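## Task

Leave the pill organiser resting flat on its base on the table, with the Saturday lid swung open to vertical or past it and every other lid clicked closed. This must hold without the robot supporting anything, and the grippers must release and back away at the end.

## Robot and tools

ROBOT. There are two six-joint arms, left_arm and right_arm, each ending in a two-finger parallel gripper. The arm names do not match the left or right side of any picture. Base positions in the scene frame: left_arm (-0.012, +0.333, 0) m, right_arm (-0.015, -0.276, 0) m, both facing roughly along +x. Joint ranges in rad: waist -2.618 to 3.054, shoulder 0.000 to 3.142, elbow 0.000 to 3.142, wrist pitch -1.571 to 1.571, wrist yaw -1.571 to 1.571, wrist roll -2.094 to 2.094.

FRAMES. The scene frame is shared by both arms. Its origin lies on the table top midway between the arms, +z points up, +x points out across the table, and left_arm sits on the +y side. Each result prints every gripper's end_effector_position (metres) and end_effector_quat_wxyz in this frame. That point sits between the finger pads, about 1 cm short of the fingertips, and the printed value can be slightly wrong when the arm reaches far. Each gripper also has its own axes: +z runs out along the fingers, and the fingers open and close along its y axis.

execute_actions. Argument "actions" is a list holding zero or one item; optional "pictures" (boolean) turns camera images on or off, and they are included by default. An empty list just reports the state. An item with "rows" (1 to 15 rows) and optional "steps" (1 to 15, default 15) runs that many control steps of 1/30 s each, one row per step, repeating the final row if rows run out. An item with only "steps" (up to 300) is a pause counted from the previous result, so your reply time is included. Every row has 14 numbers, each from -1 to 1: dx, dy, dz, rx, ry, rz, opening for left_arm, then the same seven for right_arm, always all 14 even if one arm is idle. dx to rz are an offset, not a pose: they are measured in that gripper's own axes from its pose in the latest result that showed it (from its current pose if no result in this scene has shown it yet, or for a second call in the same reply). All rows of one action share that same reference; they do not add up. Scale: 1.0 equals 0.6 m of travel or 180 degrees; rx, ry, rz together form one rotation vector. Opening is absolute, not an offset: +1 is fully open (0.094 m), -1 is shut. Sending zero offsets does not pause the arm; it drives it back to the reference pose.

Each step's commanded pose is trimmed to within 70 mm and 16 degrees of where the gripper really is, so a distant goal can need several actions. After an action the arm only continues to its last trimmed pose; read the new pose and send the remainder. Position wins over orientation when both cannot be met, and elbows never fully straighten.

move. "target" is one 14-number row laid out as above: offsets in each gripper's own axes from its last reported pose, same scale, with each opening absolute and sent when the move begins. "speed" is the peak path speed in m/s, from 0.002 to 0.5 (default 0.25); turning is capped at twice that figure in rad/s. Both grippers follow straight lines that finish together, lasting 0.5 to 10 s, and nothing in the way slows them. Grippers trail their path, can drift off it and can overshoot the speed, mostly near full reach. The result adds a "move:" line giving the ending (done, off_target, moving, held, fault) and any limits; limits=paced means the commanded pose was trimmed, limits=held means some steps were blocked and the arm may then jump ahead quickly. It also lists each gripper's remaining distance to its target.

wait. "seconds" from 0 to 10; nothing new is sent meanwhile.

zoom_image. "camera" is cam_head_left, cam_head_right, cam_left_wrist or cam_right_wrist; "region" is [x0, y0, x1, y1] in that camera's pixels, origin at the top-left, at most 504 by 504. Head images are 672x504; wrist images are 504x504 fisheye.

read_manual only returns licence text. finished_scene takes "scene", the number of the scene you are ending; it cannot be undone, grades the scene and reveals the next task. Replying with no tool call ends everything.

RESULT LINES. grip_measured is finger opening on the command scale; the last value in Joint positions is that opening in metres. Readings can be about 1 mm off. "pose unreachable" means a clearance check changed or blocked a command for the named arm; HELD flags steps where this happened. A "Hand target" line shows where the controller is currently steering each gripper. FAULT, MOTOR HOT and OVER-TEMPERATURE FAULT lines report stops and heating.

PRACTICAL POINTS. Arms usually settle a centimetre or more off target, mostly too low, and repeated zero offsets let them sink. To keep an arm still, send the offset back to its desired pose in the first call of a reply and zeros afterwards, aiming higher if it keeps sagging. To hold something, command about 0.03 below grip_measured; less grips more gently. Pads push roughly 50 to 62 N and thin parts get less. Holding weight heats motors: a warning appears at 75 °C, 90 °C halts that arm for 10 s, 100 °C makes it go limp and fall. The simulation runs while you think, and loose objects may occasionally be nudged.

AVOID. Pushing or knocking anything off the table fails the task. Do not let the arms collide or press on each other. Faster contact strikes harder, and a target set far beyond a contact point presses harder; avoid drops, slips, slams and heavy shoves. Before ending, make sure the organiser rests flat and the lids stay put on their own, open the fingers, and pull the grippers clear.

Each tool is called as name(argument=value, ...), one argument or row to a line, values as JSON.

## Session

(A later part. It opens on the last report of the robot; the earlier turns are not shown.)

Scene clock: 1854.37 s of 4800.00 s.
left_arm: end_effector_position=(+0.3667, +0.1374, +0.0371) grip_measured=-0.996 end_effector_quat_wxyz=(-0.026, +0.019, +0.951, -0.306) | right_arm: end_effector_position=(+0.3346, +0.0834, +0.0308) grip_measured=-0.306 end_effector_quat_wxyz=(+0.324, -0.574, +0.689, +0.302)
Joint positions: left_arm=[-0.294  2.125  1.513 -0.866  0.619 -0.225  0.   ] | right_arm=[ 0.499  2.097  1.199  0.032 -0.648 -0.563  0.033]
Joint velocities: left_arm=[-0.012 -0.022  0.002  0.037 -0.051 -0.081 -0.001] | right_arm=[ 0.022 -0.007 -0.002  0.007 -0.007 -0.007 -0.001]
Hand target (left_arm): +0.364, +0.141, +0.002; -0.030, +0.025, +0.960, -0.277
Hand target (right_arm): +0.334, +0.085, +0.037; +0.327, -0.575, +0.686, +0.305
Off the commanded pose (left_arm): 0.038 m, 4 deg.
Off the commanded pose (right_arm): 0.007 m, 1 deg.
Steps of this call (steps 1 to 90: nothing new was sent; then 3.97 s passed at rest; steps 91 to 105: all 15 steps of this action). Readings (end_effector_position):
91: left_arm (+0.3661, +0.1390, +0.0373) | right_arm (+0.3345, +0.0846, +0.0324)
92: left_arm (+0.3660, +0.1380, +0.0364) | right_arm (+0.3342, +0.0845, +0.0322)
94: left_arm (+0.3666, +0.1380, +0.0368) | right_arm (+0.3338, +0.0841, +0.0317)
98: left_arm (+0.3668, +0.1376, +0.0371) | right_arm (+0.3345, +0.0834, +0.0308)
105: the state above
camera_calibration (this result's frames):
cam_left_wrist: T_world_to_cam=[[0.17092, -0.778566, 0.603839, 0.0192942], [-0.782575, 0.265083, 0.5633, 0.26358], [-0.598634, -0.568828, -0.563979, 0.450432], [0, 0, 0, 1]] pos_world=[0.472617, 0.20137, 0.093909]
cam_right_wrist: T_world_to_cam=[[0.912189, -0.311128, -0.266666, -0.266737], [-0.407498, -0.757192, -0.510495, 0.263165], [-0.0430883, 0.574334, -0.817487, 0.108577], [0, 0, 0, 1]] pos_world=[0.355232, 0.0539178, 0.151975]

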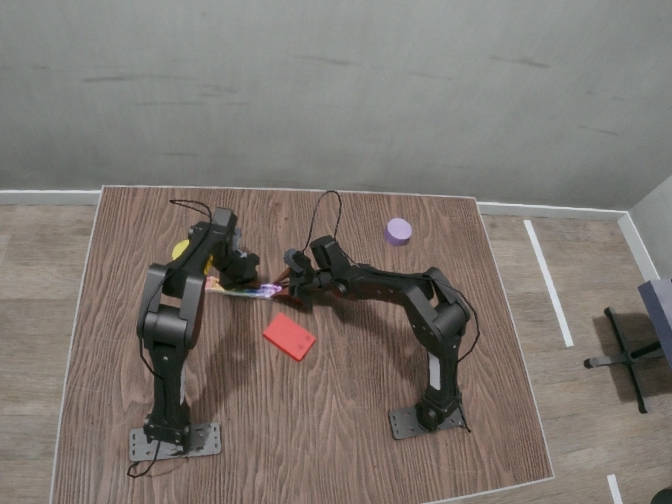

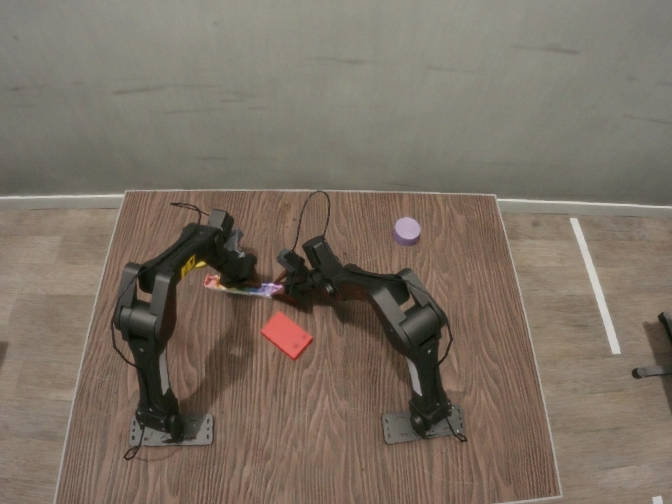

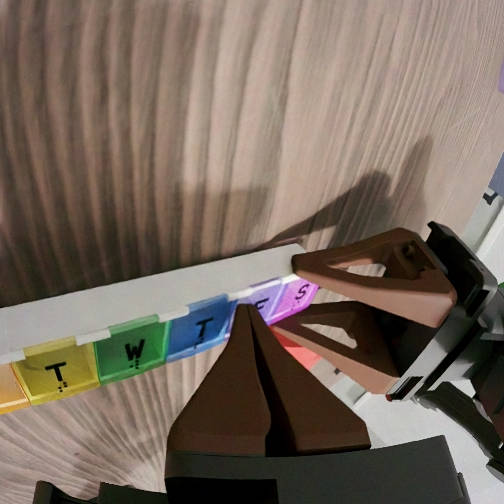

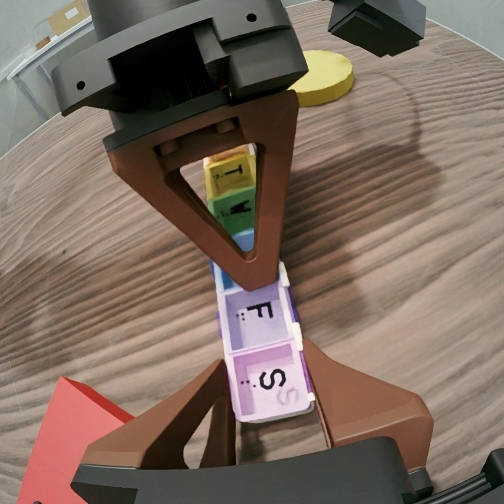

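execute_actions(
  actions=[
    {"rows":[[-0.003,0.03,0.05,0,0,0,-1,0,0,0,0,0,0,-0.5],[-0.003,0.03,0.05,0,0,0,-1,0,0,0,0,0,0,-0.6],[-0.003,0.03,0.05,0,0,0,-1,0,0,0,0,0,0,-0.6],[-0.003,0.03,0.05,0,0,0,-1,-0.01,0,-0.008,0,0,-0.01,-0.6],[-0.003,0.03,0.05,0,0,0,-1,-0.02,0,-0.015,0,0,-0.02,-0.6],[-0.003,0.03,0.05,0,0,0,-1,-0.03,0,-0.022,0,0,-0.03,-0.6],[-0.003,0.03,0.05,0,0,0,-1,-0.04,0,-0.03,0,0,-0.04,-0.6]],"steps":15},
  ],
)

Scene clock: 1860.33 s of 4800.00 s.
left_arm: end_effector_position=(+0.3671, +0.1305, +0.0386) grip_measured=-0.996 end_effector_quat_wxyz=(-0.023, +0.019, +0.939, -0.343) | right_arm: end_effector_position=(+0.3342, +0.0749, +0.0317) grip_measured=-0.306 end_effector_quat_wxyz=(+0.322, -0.596, +0.682, +0.277)
Joint positions: left_arm=[-0.284  2.125  1.483 -0.814  0.693 -0.227  0.   ] | right_arm=[ 0.494  2.073  1.199 -0.026 -0.617 -0.639  0.033]
Joint velocities: left_arm=[ 0.002  0.002 -0.037 -0.066  0.037 -0.007  0.   ] | right_arm=[ 0.002 -0.022  0.007 -0.007  0.051 -0.168 -0.001]
Hand target (left_arm): +0.365, +0.136, +0.004; -0.028, +0.020, +0.951, -0.307
Hand target (right_arm): +0.335, +0.083, +0.060; +0.344, -0.615, +0.652, +0.280
Off the commanded pose (left_arm): 0.037 m, 4 deg.
Off the commanded pose (right_arm): 0.030 m, 5 deg.
Steps of this call (steps 1 to 90: nothing new was sent; then 2.47 s passed at rest; steps 91 to 105: all 15 steps of this action). Readings (end_effector_position):
91: left_arm (+0.3669, +0.1372, +0.0368) | right_arm (+0.3348, +0.0832, +0.0307)
92: left_arm (+0.3672, +0.1370, +0.0368) | right_arm (+0.3351, +0.0829, +0.0307)
94: left_arm (+0.3672, +0.1372, +0.0370) | right_arm (+0.3350, +0.0830, +0.0308)
98: left_arm (+0.3677, +0.1346, +0.0379) | right_arm (+0.3347, +0.0795, +0.0317)
105: the state above
camera_calibration (this result's frames):
cam_left_wrist: T_world_to_cam=[[0.171612, -0.72897, 0.662686, 0.00394689], [-0.78533, 0.304911, 0.538782, 0.261626], [-0.594816, -0.612888, -0.520155, 0.45028], [0, 0, 0, 1]] pos_world=[0.472619, 0.199076, 0.0906402]
cam_right_wrist: T_world_to_cam=[[0.929595, -0.301436, -0.212106, -0.277066], [-0.368068, -0.78958, -0.491008, 0.245647], [-0.0194671, 0.534508, -0.844939, 0.110119], [0, 0, 0, 1]] pos_world=[0.350117, 0.0515806, 0.154891]

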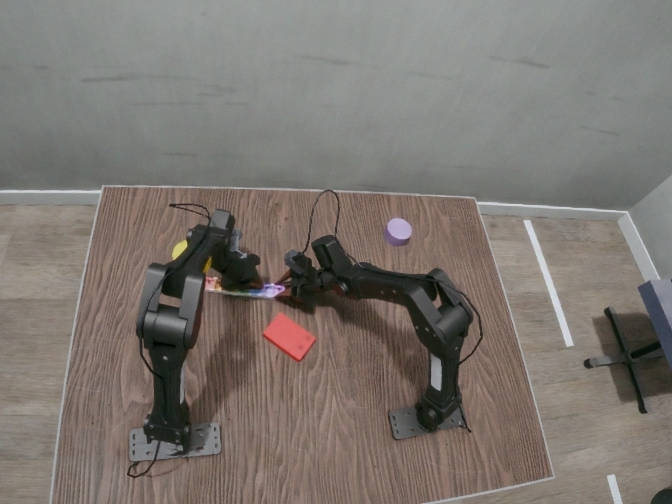

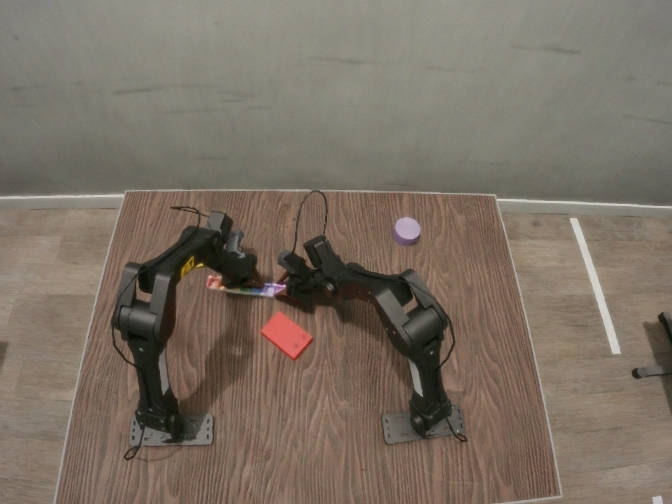

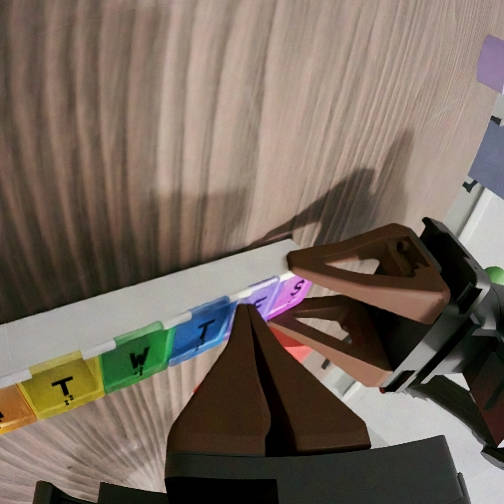

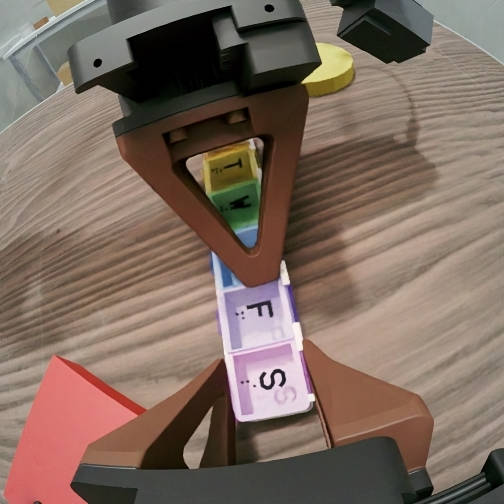

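execute_actions(
  actions=[
    {"rows":[[0,0.056,0.04,-0.05,0,0,-1,-0.03,0,-0.025,0,0,-0.02,-0.6],[0,0.056,0.04,-0.05,0,0,-1,-0.03,0,-0.025,0,0,-0.02,-0.6],[0,0.056,0.04,-0.05,0,0,-1,-0.04,0,-0.033,0,0,-0.03,-0.6],[0,0.056,0.04,-0.05,0,0,-1,-0.05,0,-0.041,0,0,-0.03,-0.6],[0,0.056,0.04,-0.05,0,0,-1,-0.057,0,-0.047,0,0,-0.04,-0.6],[0,0.056,0.04,-0.05,0,0,-1,-0.064,0,-0.053,0,0,-0.04,-0.6]],"steps":15},
  ],
)

Scene clock: 1869.47 s of 4800.00 s.
left_arm: end_effector_position=(+0.3608, +0.1174, +0.0384) grip_measured=-0.997 end_effector_quat_wxyz=(-0.027, +0.035, +0.939, -0.342) | right_arm: end_effector_position=(+0.3282, +0.0604, +0.0329) grip_measured=-0.306 end_effector_quat_wxyz=(+0.298, -0.619, +0.685, +0.243)
Joint positions: left_arm=[-0.319  2.125  1.482 -0.808  0.692 -0.228  0.   ] | right_arm=[ 0.494  2.03   1.209 -0.158 -0.559 -0.721  0.033]
Joint velocities: left_arm=[-0.027 -0.007  0.017  0.051  0.022  0.066 -0.   ] | right_arm=[-0.012  0.002  0.022 -0.125  0.022 -0.227 -0.001]
Hand target (left_arm): +0.364, +0.142, +0.002; -0.024, +0.022, +0.962, -0.271
Hand target (right_arm): +0.332, +0.073, +0.080; +0.341, -0.637, +0.643, +0.254
Off the commanded pose (left_arm): 0.046 m, 9 deg.
Off the commanded pose (right_arm): 0.051 m, 7 deg.
Steps of this call (steps 1 to 90: nothing new was sent; then 5.63 s passed at rest; steps 91 to 105: all 15 steps of this action). Readings (end_effector_position):
91: left_arm (+0.3671, +0.1303, +0.0383) | right_arm (+0.3344, +0.0741, +0.0316)
92: left_arm (+0.3667, +0.1298, +0.0379) | right_arm (+0.3345, +0.0735, +0.0317)
94: left_arm (+0.3659, +0.1277, +0.0377) | right_arm (+0.3335, +0.0713, +0.0324)
98: left_arm (+0.3624, +0.1207, +0.0382) | right_arm (+0.3297, +0.0640, +0.0326)
105: the state above
camera_calibration (this result's frames):
cam_left_wrist: T_world_to_cam=[[0.14444, -0.734258, 0.663327, 0.00598478], [-0.776911, 0.331008, 0.535577, 0.254806], [-0.612818, -0.592705, -0.522642, 0.442616], [0, 0, 0, 1]] pos_world=[0.46834, 0.182392, 0.0908919]
cam_right_wrist: T_world_to_cam=[[0.93935, -0.299786, -0.166585, -0.280363], [-0.342719, -0.838755, -0.423123, 0.225039], [-0.0128775, 0.454552, -0.890627, 0.122904], [0, 0, 0, 1]] pos_world=[0.342067, 0.0488373, 0.157976]

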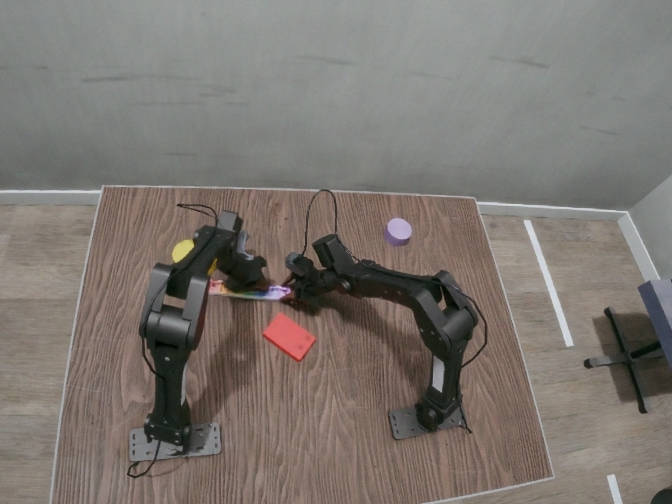

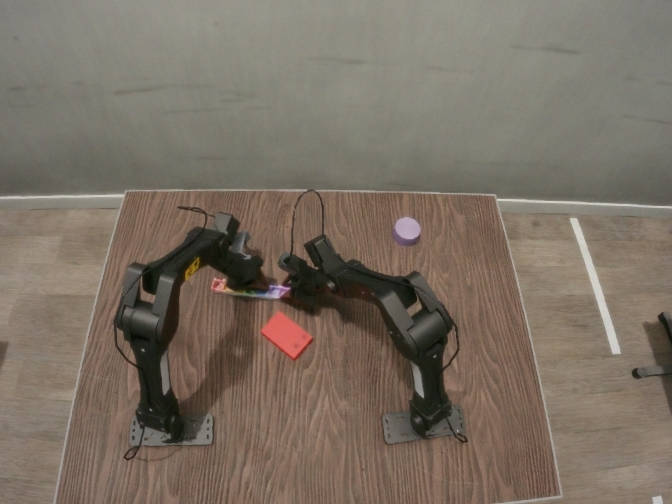

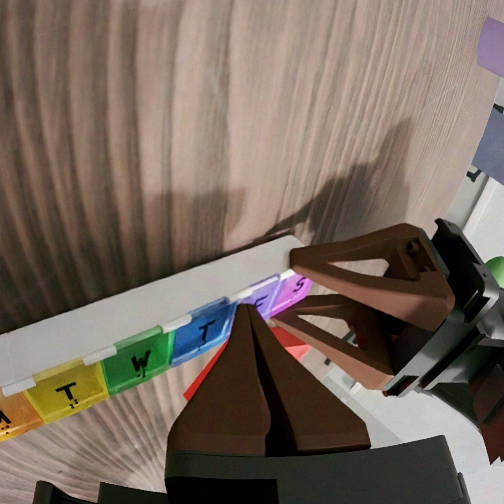

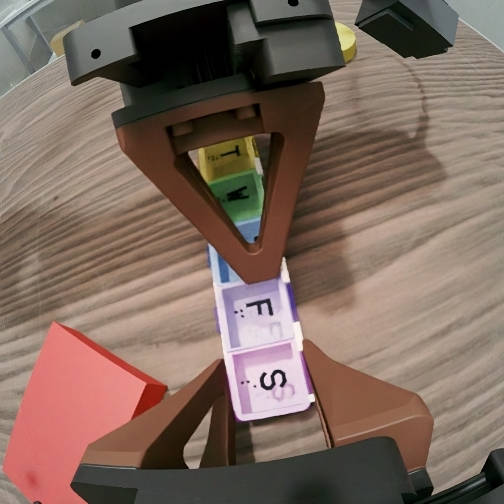

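execute_actions(
  actions=[
    {"rows":[[0,0.03,0.036,0,0,0,-1,0,0,0,-0.015,0,0.015,-0.6],[0,0.03,0.036,0,0,0,-1,0,0,0,-0.015,0,0.015,-0.6],[0,0.03,0.036,0,0,0,-1,0,0,0,-0.03,0,0.03,-0.6],[0,0.03,0.036,0,0,0,-1,0,0,0,-0.03,0,0.03,-0.6],[0,0.03,0.036,0,0,0,-1,-0.01,0,-0.01,-0.045,0,0.045,-0.6],[0,0.03,0.036,0,0,0,-1,-0.01,0,-0.01,-0.045,0,0.045,-0.6],[0,0.03,0.036,0,0,0,-1,-0.015,0,-0.015,-0.06,0,0.06,-0.6],[0,0.03,0.036,0,0,0,-1,-0.015,0,-0.015,-0.06,0,0.06,-0.6],[0,0.03,0.036,0,0,0,-1,-0.02,0,-0.02,-0.075,0,0.075,-0.6]],"steps":15},
  ],
)

Scene clock: 1883.43 s of 4800.00 s.
left_arm: end_effector_position=(+0.3671, +0.1131, +0.0399) grip_measured=-0.997 end_effector_quat_wxyz=(-0.011, +0.040, +0.929, -0.368) | right_arm: end_effector_position=(+0.3330, +0.0567, +0.0339) grip_measured=-0.306 end_effector_quat_wxyz=(+0.213, -0.571, +0.723, +0.325)
Joint positions: left_arm=[-0.31   2.125  1.46  -0.741  0.738 -0.23   0.   ] | right_arm=[ 0.436  2.145  1.421 -0.444 -0.709 -0.668  0.033]
Joint velocities: left_arm=[-0.017 -0.007 -0.007  0.081  0.051  0.007  0.001] | right_arm=[-0.032  0.105  0.212 -0.344 -0.081 -0.037  0.   ]
Hand target (left_arm): +0.359, +0.118, +0.012; -0.028, +0.036, +0.939, -0.342
Hand target (right_arm): +0.327, +0.061, +0.051; +0.198, -0.564, +0.720, +0.353
Off the commanded pose (left_arm): 0.031 m, 4 deg.
Off the commanded pose (right_arm): 0.017 m, 4 deg.
Steps of this call (steps 1 to 90: nothing new was sent; then 10.47 s passed at rest; steps 91 to 105: all 15 steps of this action). Readings (end_effector_position):
91: left_arm (+0.3606, +0.1158, +0.0387) | right_arm (+0.3279, +0.0594, +0.0309)
92: left_arm (+0.3609, +0.1154, +0.0383) | right_arm (+0.3282, +0.0593, +0.0307)
94: left_arm (+0.3615, +0.1153, +0.0380) | right_arm (+0.3289, +0.0592, +0.0305)
98: left_arm (+0.3638, +0.1148, +0.0386) | right_arm (+0.3311, +0.0586, +0.0325)
105: the state above
camera_calibration (this result's frames):
cam_left_wrist: T_world_to_cam=[[0.125608, -0.695759, 0.707207, 0.00174191], [-0.793981, 0.356906, 0.49215, 0.265331], [-0.594824, -0.623327, -0.50759, 0.440986], [0, 0, 0, 1]] pos_world=[0.472759, 0.181392, 0.0920254]
cam_right_wrist: T_world_to_cam=[[0.854239, -0.316372, -0.412534, -0.248128], [-0.463544, -0.82278, -0.328877, 0.260114], [-0.235378, 0.472167, -0.849503, 0.197301], [0, 0, 0, 1]] pos_world=[0.378976, 0.0423571, 0.150792]

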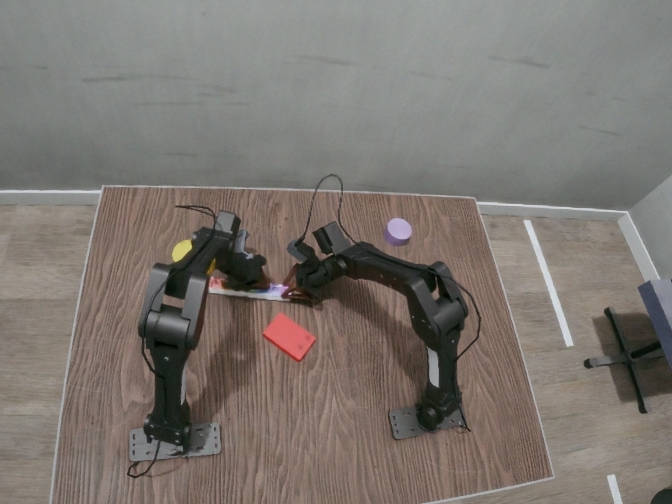

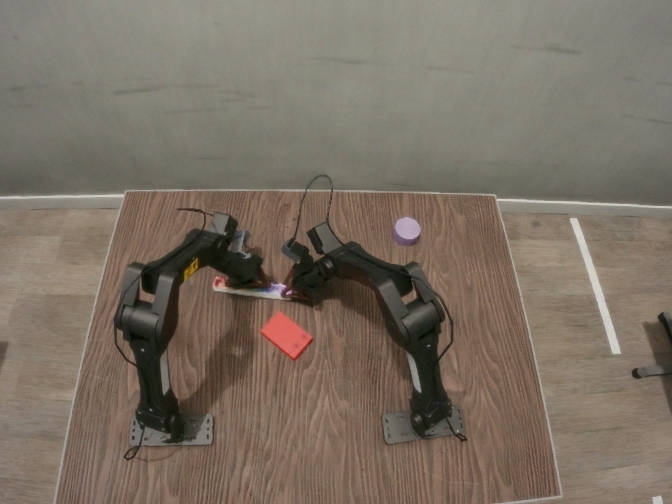

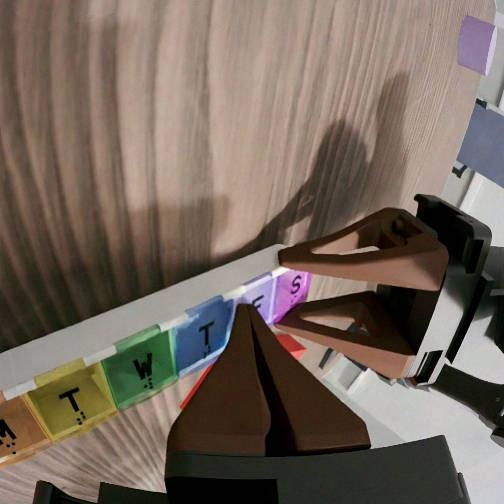

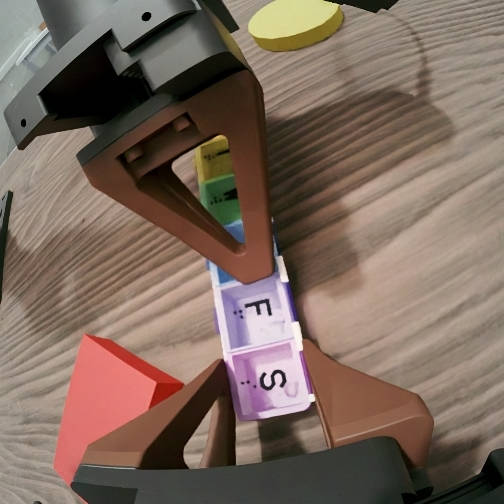

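move(
  target=[0,0.02,-0.13,0,0,0,-1,0,0,0,0.055,0,-0.055,-0.45],
  speed=0.1,
)

Scene clock: 1906.77 s of 4800.00 s.
left_arm: end_effector_position=(+0.3608, +0.1749, +0.0656) grip_measured=-0.997 end_effector_quat_wxyz=(-0.045, +0.024, +0.931, -0.361) | right_arm: end_effector_position=(+0.3321, +0.0589, +0.0307) grip_measured=-0.306 end_effector_quat_wxyz=(+0.280, -0.608, +0.696, +0.259)
Joint positions: left_arm=[-0.161  2.112  1.557 -1.06   0.743 -0.034  0.   ] | right_arm=[ 0.478  2.061  1.258 -0.216 -0.588 -0.706  0.033]
Joint velocities: left_arm=[-0.002  0.002  0.007  0.051 -0.022  0.022 -0.001] | right_arm=[-0.012  0.012  0.007 -0.037  0.022  0.051 -0.   ]
Hand target (left_arm): +0.372, +0.175, +0.089; -0.010, +0.039, +0.930, -0.366
Hand target (right_arm): +0.333, +0.056, +0.033; +0.288, -0.610, +0.697, +0.242
Off the commanded pose (left_arm): 0.026 m, 4 deg.
Off the commanded pose (right_arm): 0.004 m, 2 deg.
After step 90, 18.40 s passed at rest.
move: off_target (left_arm)
camera_calibration (this result's frames):
cam_left_wrist: T_world_to_cam=[[0.18103, -0.706994, 0.683657, 0.0109199], [-0.756457, 0.344133, 0.556188, 0.210144], [-0.628491, -0.617844, -0.472512, 0.497667], [0, 0, 0, 1]] pos_world=[0.469767, 0.242884, 0.110809]
cam_right_wrist: T_world_to_cam=[[0.924831, -0.310343, -0.219944, -0.27775], [-0.375884, -0.83426, -0.403388, 0.234267], [-0.0583019, 0.455739, -0.888202, 0.136648], [0, 0, 0, 1]] pos_world=[0.352896, 0.0469659, 0.154783]

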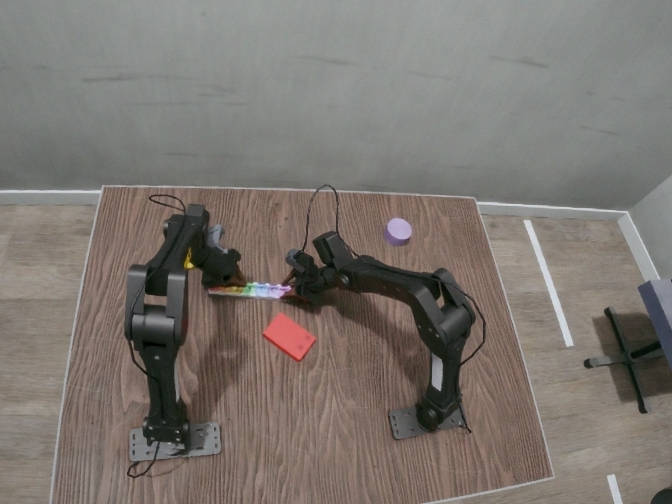

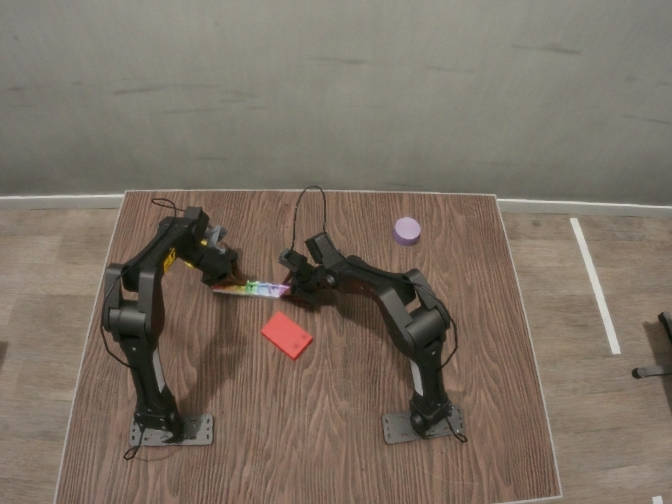

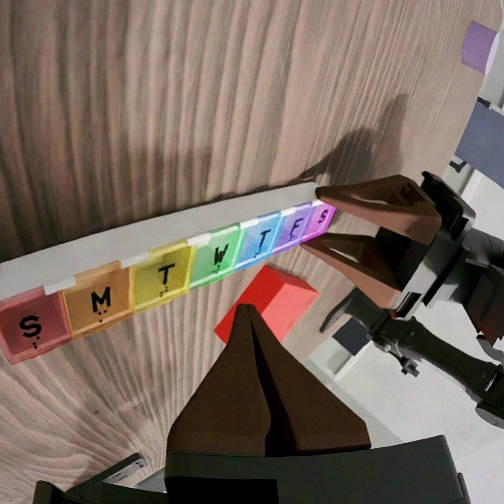

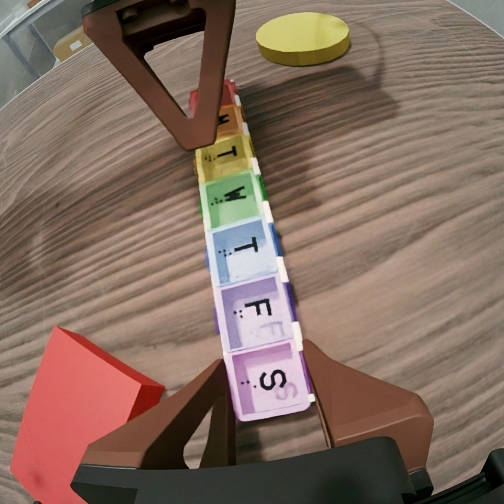

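move(
  target=[-0.007,-0.081,-0.028,-0.172,-0.194,-0.452,0.1,0,0,0,0,0,0,-0.45],
  speed=0.3,
)

Scene clock: 1920.40 s of 4800.00 s.
left_arm: end_effector_position=(+0.3625, +0.1483, +0.1026) grip_measured=+0.098 end_effector_quat_wxyz=(-0.011, -0.662, +0.750, -0.003) | right_arm: end_effector_position=(+0.3320, +0.0589, +0.0307) grip_measured=-0.306 end_effector_quat_wxyz=(+0.280, -0.608, +0.696, +0.259)
Joint positions: left_arm=[-0.511  2.158  1.968 -1.383  0.022 -1.898  0.052] | right_arm=[ 0.478  2.061  1.258 -0.216 -0.588 -0.706  0.033]
Joint velocities: left_arm=[ 0.007  0.002  0.002 -0.022 -0.095 -0.051 -0.   ] | right_arm=[-0.012 -0.002 -0.007  0.007 -0.037 -0.007 -0.   ]
Hand target (left_arm): +0.365, +0.147, +0.109; -0.001, -0.662, +0.750, -0.003
Hand target (right_arm): +0.332, +0.059, +0.031; +0.280, -0.608, +0.696, +0.259
Off the commanded pose (left_arm): 0.009 m, 1 deg.
Off the commanded pose (right_arm): 0.000 m, 0 deg.
After step 90, 7.23 s passed at rest.
move: done
camera_calibration (this result's frames):
cam_left_wrist: T_world_to_cam=[[0.997246, 0.0656464, 0.0344998, -0.377332], [0.0336702, -0.81529, 0.578072, 0.0833093], [0.0660757, -0.575319, -0.815256, 0.276823], [0, 0, 0, 1]] pos_world=[0.355196, 0.251953, 0.190541]
cam_right_wrist: T_world_to_cam=[[0.924879, -0.309852, -0.220433, -0.277656], [-0.375689, -0.834188, -0.403718, 0.234262], [-0.0587902, 0.456205, -0.887931, 0.136792], [0, 0, 0, 1]] pos_world=[0.35285, 0.0469808, 0.154833]

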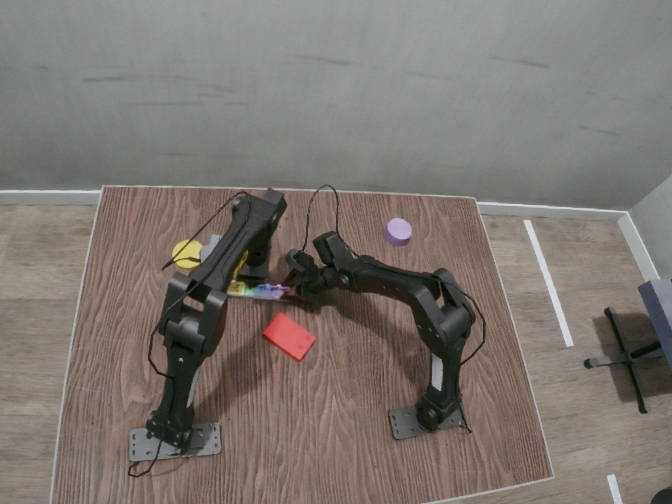

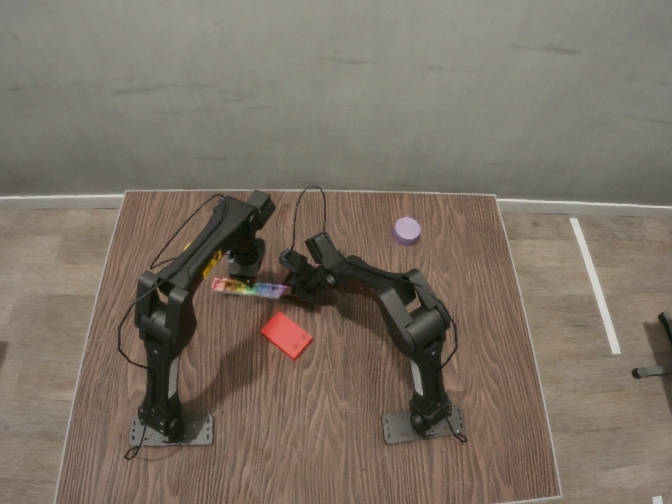

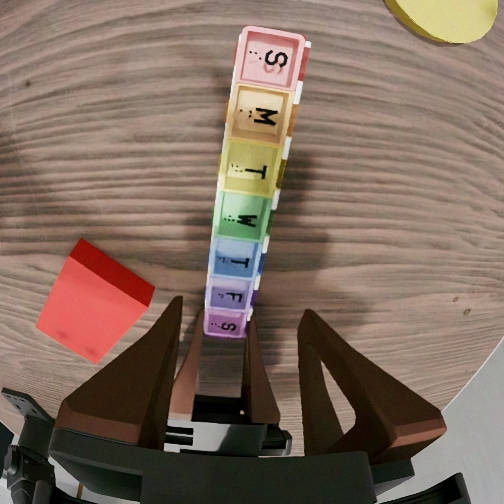

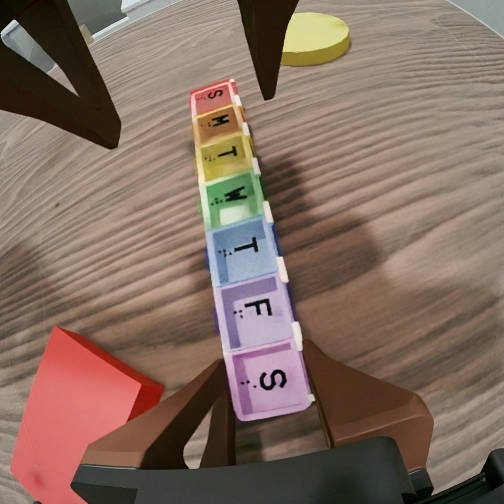

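move(
  target=[-0.003,0.007,0.115,0,0,0,0.1,0,0,0,0,0,0,-0.45],
  speed=0.12,
)

Scene clock: 1934.33 s of 4800.00 s.
left_arm: end_effector_position=(+0.3614, +0.1479, +0.0383) grip_measured=+0.098 end_effector_quat_wxyz=(-0.010, -0.662, +0.749, -0.011) | right_arm: end_effector_position=(+0.3320, +0.0589, +0.0307) grip_measured=-0.306 end_effector_quat_wxyz=(+0.280, -0.608, +0.696, +0.259)
Joint positions: left_arm=[-0.511  2.159  1.713 -1.111  0.027 -1.9    0.052] | right_arm=[ 0.478  2.061  1.258 -0.216 -0.588 -0.706  0.033]
Joint velocities: left_arm=[-0.022 -0.012 -0.002 -0.051  0.007 -0.007 -0.001] | right_arm=[ 0.002 -0.002  0.002  0.007  0.007  0.037  0.   ]
Hand target (left_arm): +0.357, +0.150, +0.034; -0.011, -0.662, +0.750, -0.003
Hand target (right_arm): +0.332, +0.059, +0.031; +0.280, -0.608, +0.696, +0.259
Off the commanded pose (left_arm): 0.006 m, 1 deg.
Off the commanded pose (right_arm): 0.000 m, 0 deg.
After step 90, 9.77 s passed at rest.
move: done
camera_calibration (this result's frames):
cam_left_wrist: T_world_to_cam=[[0.996622, 0.067969, 0.0460855, -0.374605], [0.0279911, -0.808759, 0.587473, 0.120876], [0.077202, -0.584199, -0.80793, 0.221314], [0, 0, 0, 1]] pos_world=[0.35287, 0.252512, 0.125059]
cam_right_wrist: T_world_to_cam=[[0.924879, -0.309852, -0.220433, -0.277656], [-0.375689, -0.834188, -0.403718, 0.234262], [-0.0587902, 0.456205, -0.887931, 0.136792], [0, 0, 0, 1]] pos_world=[0.35285, 0.0469808, 0.154833]

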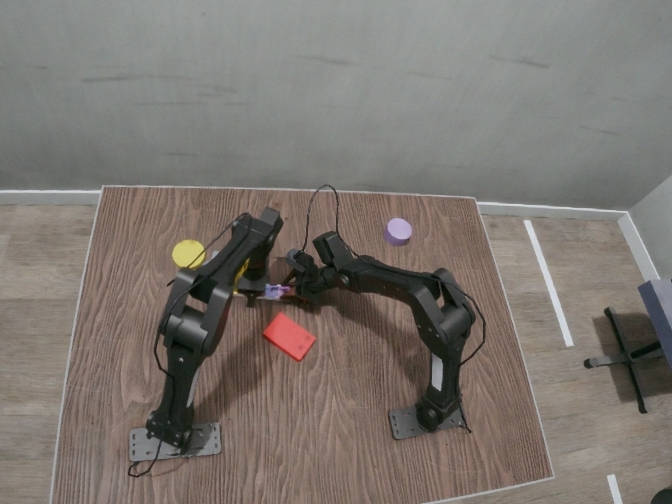

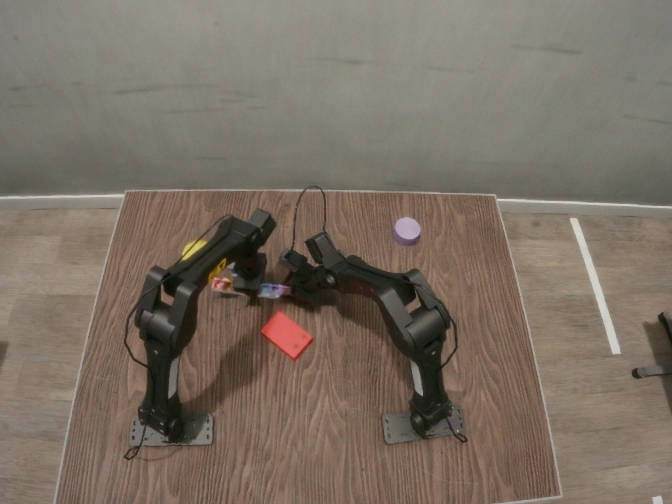

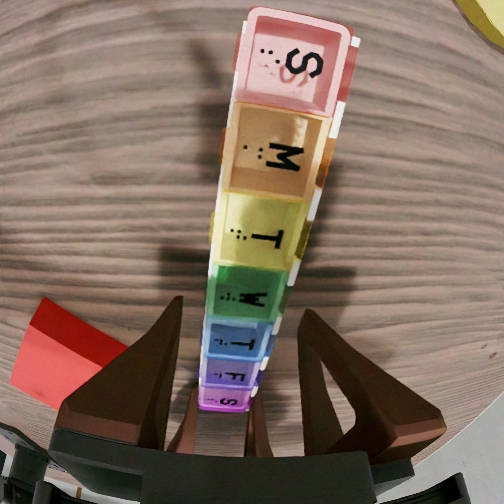

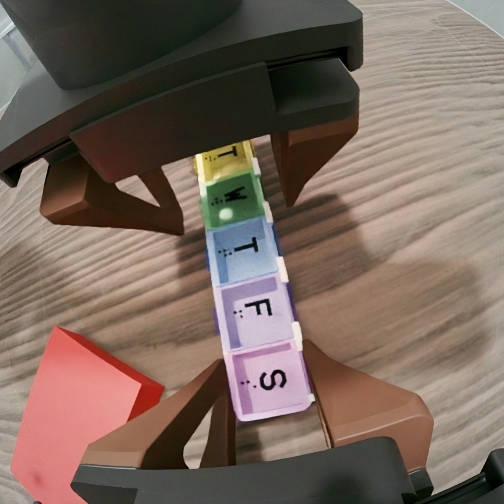

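move(
  target=[0,0.003,0.036,0,0,0,0.1,0,0,0,0,0,0,-0.45],
  speed=0.06,
)

execute_actions(
  actions=[
    {"rows":[[0,0,0,0,0,0,0,0,0,0,0,0,0,-0.45],[0,0,0,0,0,0,-0.1,0,0,0,0,0,0,-0.45],[0,0,0,0,0,0,-0.2,0,0,0,0,0,0,-0.45],[0,0,0,0,0,0,-0.25,0,0,0,0,0,0,-0.45],[0,0,0,0,0,0,-0.3,0,0,0,0,0,0,-0.45],[0,0,0,0,0,0,-0.33,0,0,0,0,0,0,-0.45],[0,0,0,0,0,0,-0.36,0,0,0,0,0,0,-0.45],[0,0,0,0,0,0,-0.4,0,0,0,0,0,0,-0.45],[0,0,0,0,0,0,-0.45,0,0,0,0,0,0,-0.45],[0,0,0,0,0,0,-0.5,0,0,0,0,0,0,-0.45],[0,0,0,0,0,0,-0.55,0,0,0,0,0,0,-0.45]],"steps":15},
  ],
)

Scene clock: 1940.63 s of 4800.00 s.
left_arm: end_effector_position=(+0.3631, +0.1462, +0.0212) grip_measured=+0.098 end_effector_quat_wxyz=(-0.009, -0.662, +0.749, -0.019) | right_arm: end_effector_position=(+0.3320, +0.0589, +0.0307) grip_measured=-0.306 end_effector_quat_wxyz=(+0.280, -0.608, +0.696, +0.259)
Joint positions: left_arm=[-0.511  2.171  1.662 -1.034  0.031 -1.9    0.052] | right_arm=[ 0.478  2.061  1.258 -0.216 -0.588 -0.706  0.033]
Joint velocities: left_arm=[-0.007 -0.007 -0.022 -0.022 -0.007  0.007  0.   ] | right_arm=[-0.002  0.002  0.007 -0.037  0.022 -0.037 -0.   ]
Hand target (left_arm): +0.360, +0.148, +0.017; -0.010, -0.662, +0.749, -0.012
Hand target (right_arm): +0.332, +0.059, +0.031; +0.280, -0.608, +0.696, +0.259
Off the commanded pose (left_arm): 0.006 m, 1 deg.
Off the commanded pose (right_arm): 0.000 m, 0 deg.
After step 90, 2.40 s passed at rest.
move: done
camera_calibration (this result's frames):
cam_left_wrist: T_world_to_cam=[[0.996073, 0.0683908, 0.0562316, -0.375476], [0.021494, -0.802881, 0.595752, 0.13087], [0.0858912, -0.592204, -0.801197, 0.204253], [0, 0, 0, 1]] pos_world=[0.353645, 0.251712, 0.106794]
cam_right_wrist: T_world_to_cam=[[0.924879, -0.309852, -0.220433, -0.277656], [-0.375689, -0.834188, -0.403718, 0.234262], [-0.0587902, 0.456205, -0.887931, 0.136792], [0, 0, 0, 1]] pos_world=[0.35285, 0.0469808, 0.154833]

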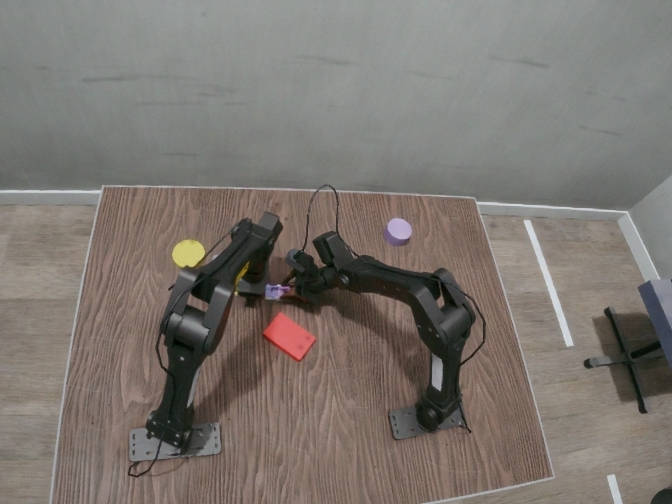

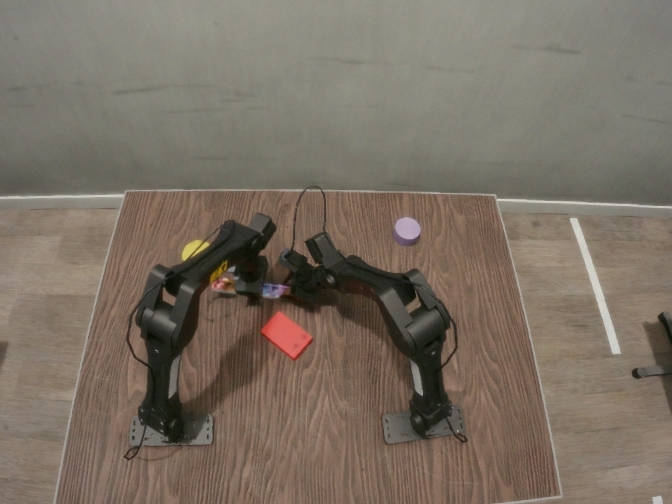

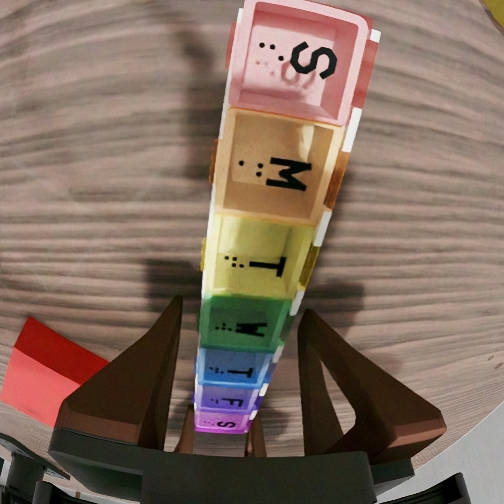

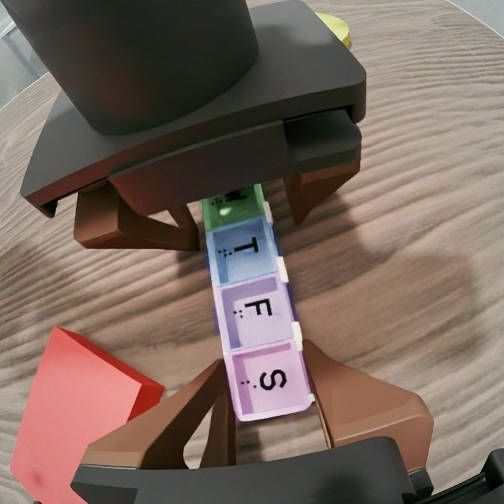

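Scene clock: 1941.13 s of 4800.00 s.
left_arm: end_effector_position=(+0.3626, +0.1459, +0.0212) grip_measured=-0.310 end_effector_quat_wxyz=(-0.011, -0.664, +0.747, -0.019) | right_arm: end_effector_position=(+0.3321, +0.0590, +0.0308) grip_measured=-0.306 end_effector_quat_wxyz=(+0.281, -0.607, +0.697, +0.259)
Joint positions: left_arm=[-0.511  2.171  1.662 -1.035  0.034 -1.906  0.032] | right_arm=[ 0.478  2.061  1.258 -0.215 -0.588 -0.704  0.033]
Joint velocities: left_arm=[ 0.007 -0.007  0.002 -0.022 -0.066  0.022 -0.   ] | right_arm=[ 0.022  0.002 -0.002  0.007 -0.007 -0.037  0.001]
Hand target (left_arm): +0.363, +0.146, +0.021; -0.009, -0.662, +0.749, -0.019
Hand target (right_arm): +0.332, +0.059, +0.031; +0.281, -0.608, +0.696, +0.259
Off the commanded pose (left_arm): 0.001 m, 0 deg.
Off the commanded pose (right_arm): 0.000 m, 0 deg.
Steps of this call (steps 1 to 15: all 15 steps of this action). Readings (end_effector_position):
1: left_arm (+0.3631, +0.1462, +0.0212) | right_arm (+0.3320, +0.0589, +0.0307)
2: left_arm (+0.3630, +0.1460, +0.0212) | right_arm (+0.3320, +0.0589, +0.0307)
4: left_arm (+0.3629, +0.1459, +0.0212) | right_arm (+0.3320, +0.0589, +0.0307)
8: left_arm (+0.3626, +0.1459, +0.0212) | right_arm (+0.3321, +0.0590, +0.0308)
15: the state above
camera_calibration (this result's frames):
cam_left_wrist: T_world_to_cam=[[0.995786, 0.0745079, 0.0534648, -0.37569], [0.0278775, -0.801356, 0.597538, 0.128007], [0.0873656, -0.59353, -0.800056, 0.203722], [0, 0, 0, 1]] pos_world=[0.35274, 0.251486, 0.106586]
cam_right_wrist: T_world_to_cam=[[0.924164, -0.311222, -0.2215, -0.277373], [-0.377428, -0.833344, -0.403838, 0.234937], [-0.0589022, 0.456813, -0.88761, 0.136834], [0, 0, 0, 1]] pos_world=[0.35307, 0.0469506, 0.154893]

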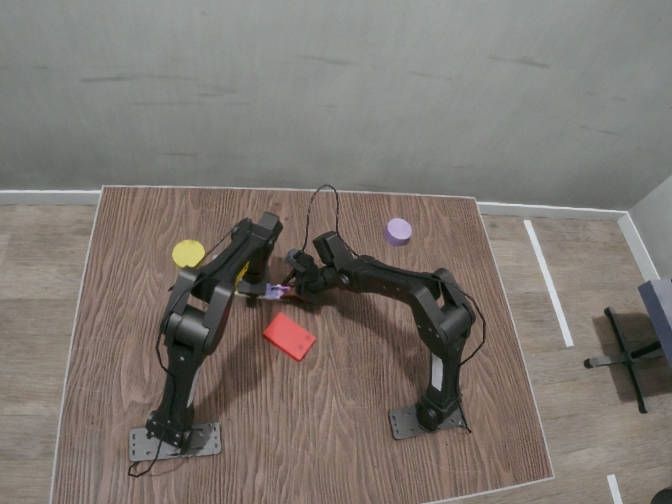

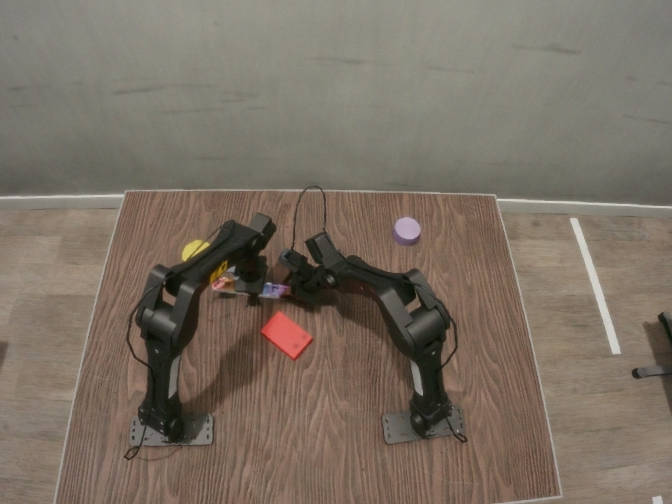

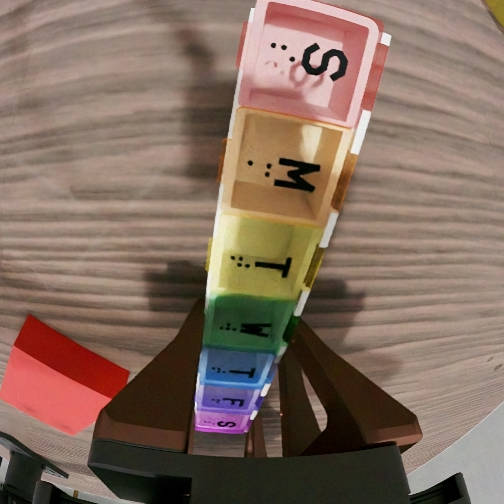

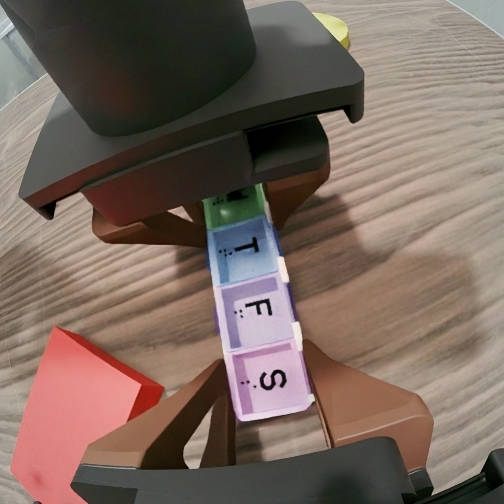

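execute_actions(
  actions=[
    {"rows":[[0,0,0.03,0,0,0,-0.6,0,0,0,-0.015,0,0.015,-0.5],[0,0,0.03,0,0,0,-0.6,0,0,0,-0.015,0,0.015,-0.5],[0,0,0.03,0,0,0,-0.6,0,0,0,-0.03,0,0.03,-0.5],[0,0,0.03,0,0,0,-0.6,-0.005,0,-0.005,-0.03,0,0.03,-0.5],[0,0,0.03,0,0,0,-0.6,-0.01,0,-0.01,-0.045,0,0.045,-0.5],[0,0,0.03,0,0,0,-0.6,-0.01,0,-0.01,-0.045,0,0.045,-0.5],[0,0,0.03,0,0,0,-0.6,-0.015,0,-0.015,-0.06,0,0.06,-0.5],[0,0,0.03,0,0,0,-0.6,-0.015,0,-0.015,-0.06,0,0.06,-0.5],[0,0,0.03,0,0,0,-0.6,-0.02,0,-0.02,-0.075,0,0.075,-0.5]],"steps":15},
  ],
)

Scene clock: 1947.20 s of 4800.00 s.
left_arm: end_effector_position=(+0.3625, +0.1459, +0.0196) grip_measured=-0.310 end_effector_quat_wxyz=(-0.010, -0.665, +0.746, -0.019) | right_arm: end_effector_position=(+0.3334, +0.0592, +0.0364) grip_measured=-0.306 end_effector_quat_wxyz=(+0.192, -0.556, +0.728, +0.353)
Joint positions: left_arm=[-0.511  2.171  1.655 -1.027  0.034 -1.909  0.032] | right_arm=[ 0.425  2.182  1.483 -0.512 -0.762 -0.652  0.033]
Joint velocities: left_arm=[-0.012  0.002  0.027 -0.037 -0.066  0.022  0.   ] | right_arm=[-0.032  0.129  0.232 -0.374 -0.139 -0.081 -0.001]
Hand target (left_arm): +0.362, +0.146, +0.004; -0.011, -0.664, +0.747, -0.018
Hand target (right_arm): +0.332, +0.059, +0.049; +0.179, -0.549, +0.728, +0.370
Off the commanded pose (left_arm): 0.016 m, 0 deg.
Off the commanded pose (right_arm): 0.011 m, 3 deg.
Steps of this call (steps 1 to 90: nothing new was sent; then 2.57 s passed at rest; steps 91 to 105: all 15 steps of this action). Readings (end_effector_position):
91: left_arm (+0.3624, +0.1459, +0.0201) | right_arm (+0.3321, +0.0590, +0.0306)
92: left_arm (+0.3624, +0.1460, +0.0196) | right_arm (+0.3320, +0.0589, +0.0304)
94: left_arm (+0.3624, +0.1460, +0.0196) | right_arm (+0.3325, +0.0591, +0.0314)
98: left_arm (+0.3625, +0.1459, +0.0196) | right_arm (+0.3332, +0.0592, +0.0338)
105: the state above
camera_calibration (this result's frames):
cam_left_wrist: T_world_to_cam=[[0.995506, 0.0775721, 0.0543207, -0.375902], [0.0297821, -0.800951, 0.597989, 0.128247], [0.0898954, -0.593683, -0.799662, 0.201544], [0, 0, 0, 1]] pos_world=[0.352275, 0.251532, 0.104896]
cam_right_wrist: T_world_to_cam=[[0.820857, -0.309117, -0.48025, -0.233563], [-0.488547, -0.81558, -0.310084, 0.270425], [-0.29583, 0.489159, -0.820493, 0.216383], [0, 0, 0, 1]] pos_world=[0.387849, 0.0425095, 0.149226]

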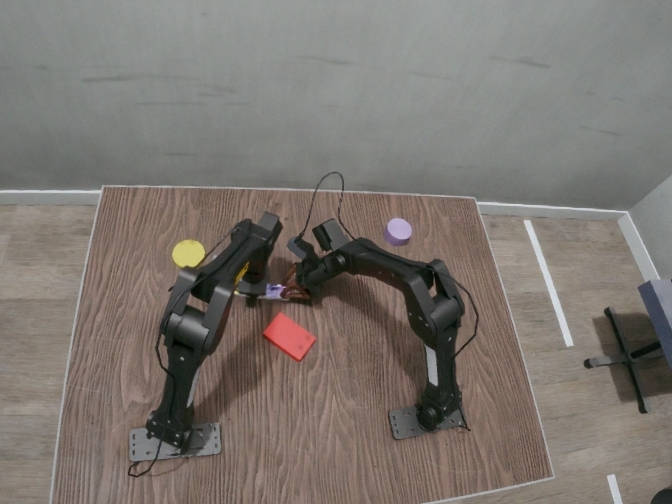

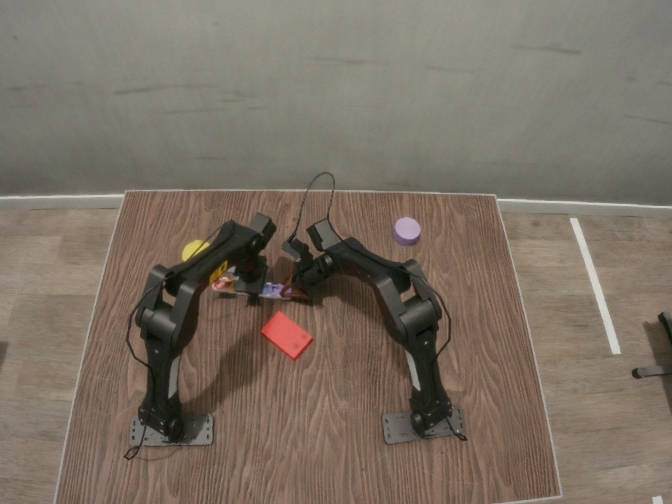

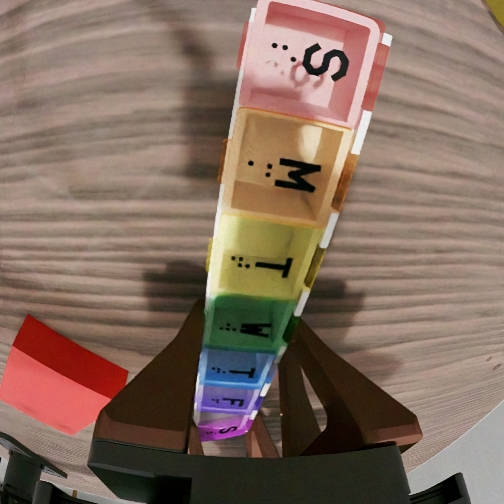

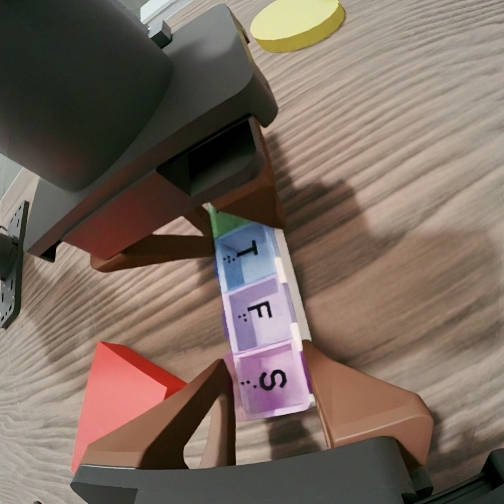

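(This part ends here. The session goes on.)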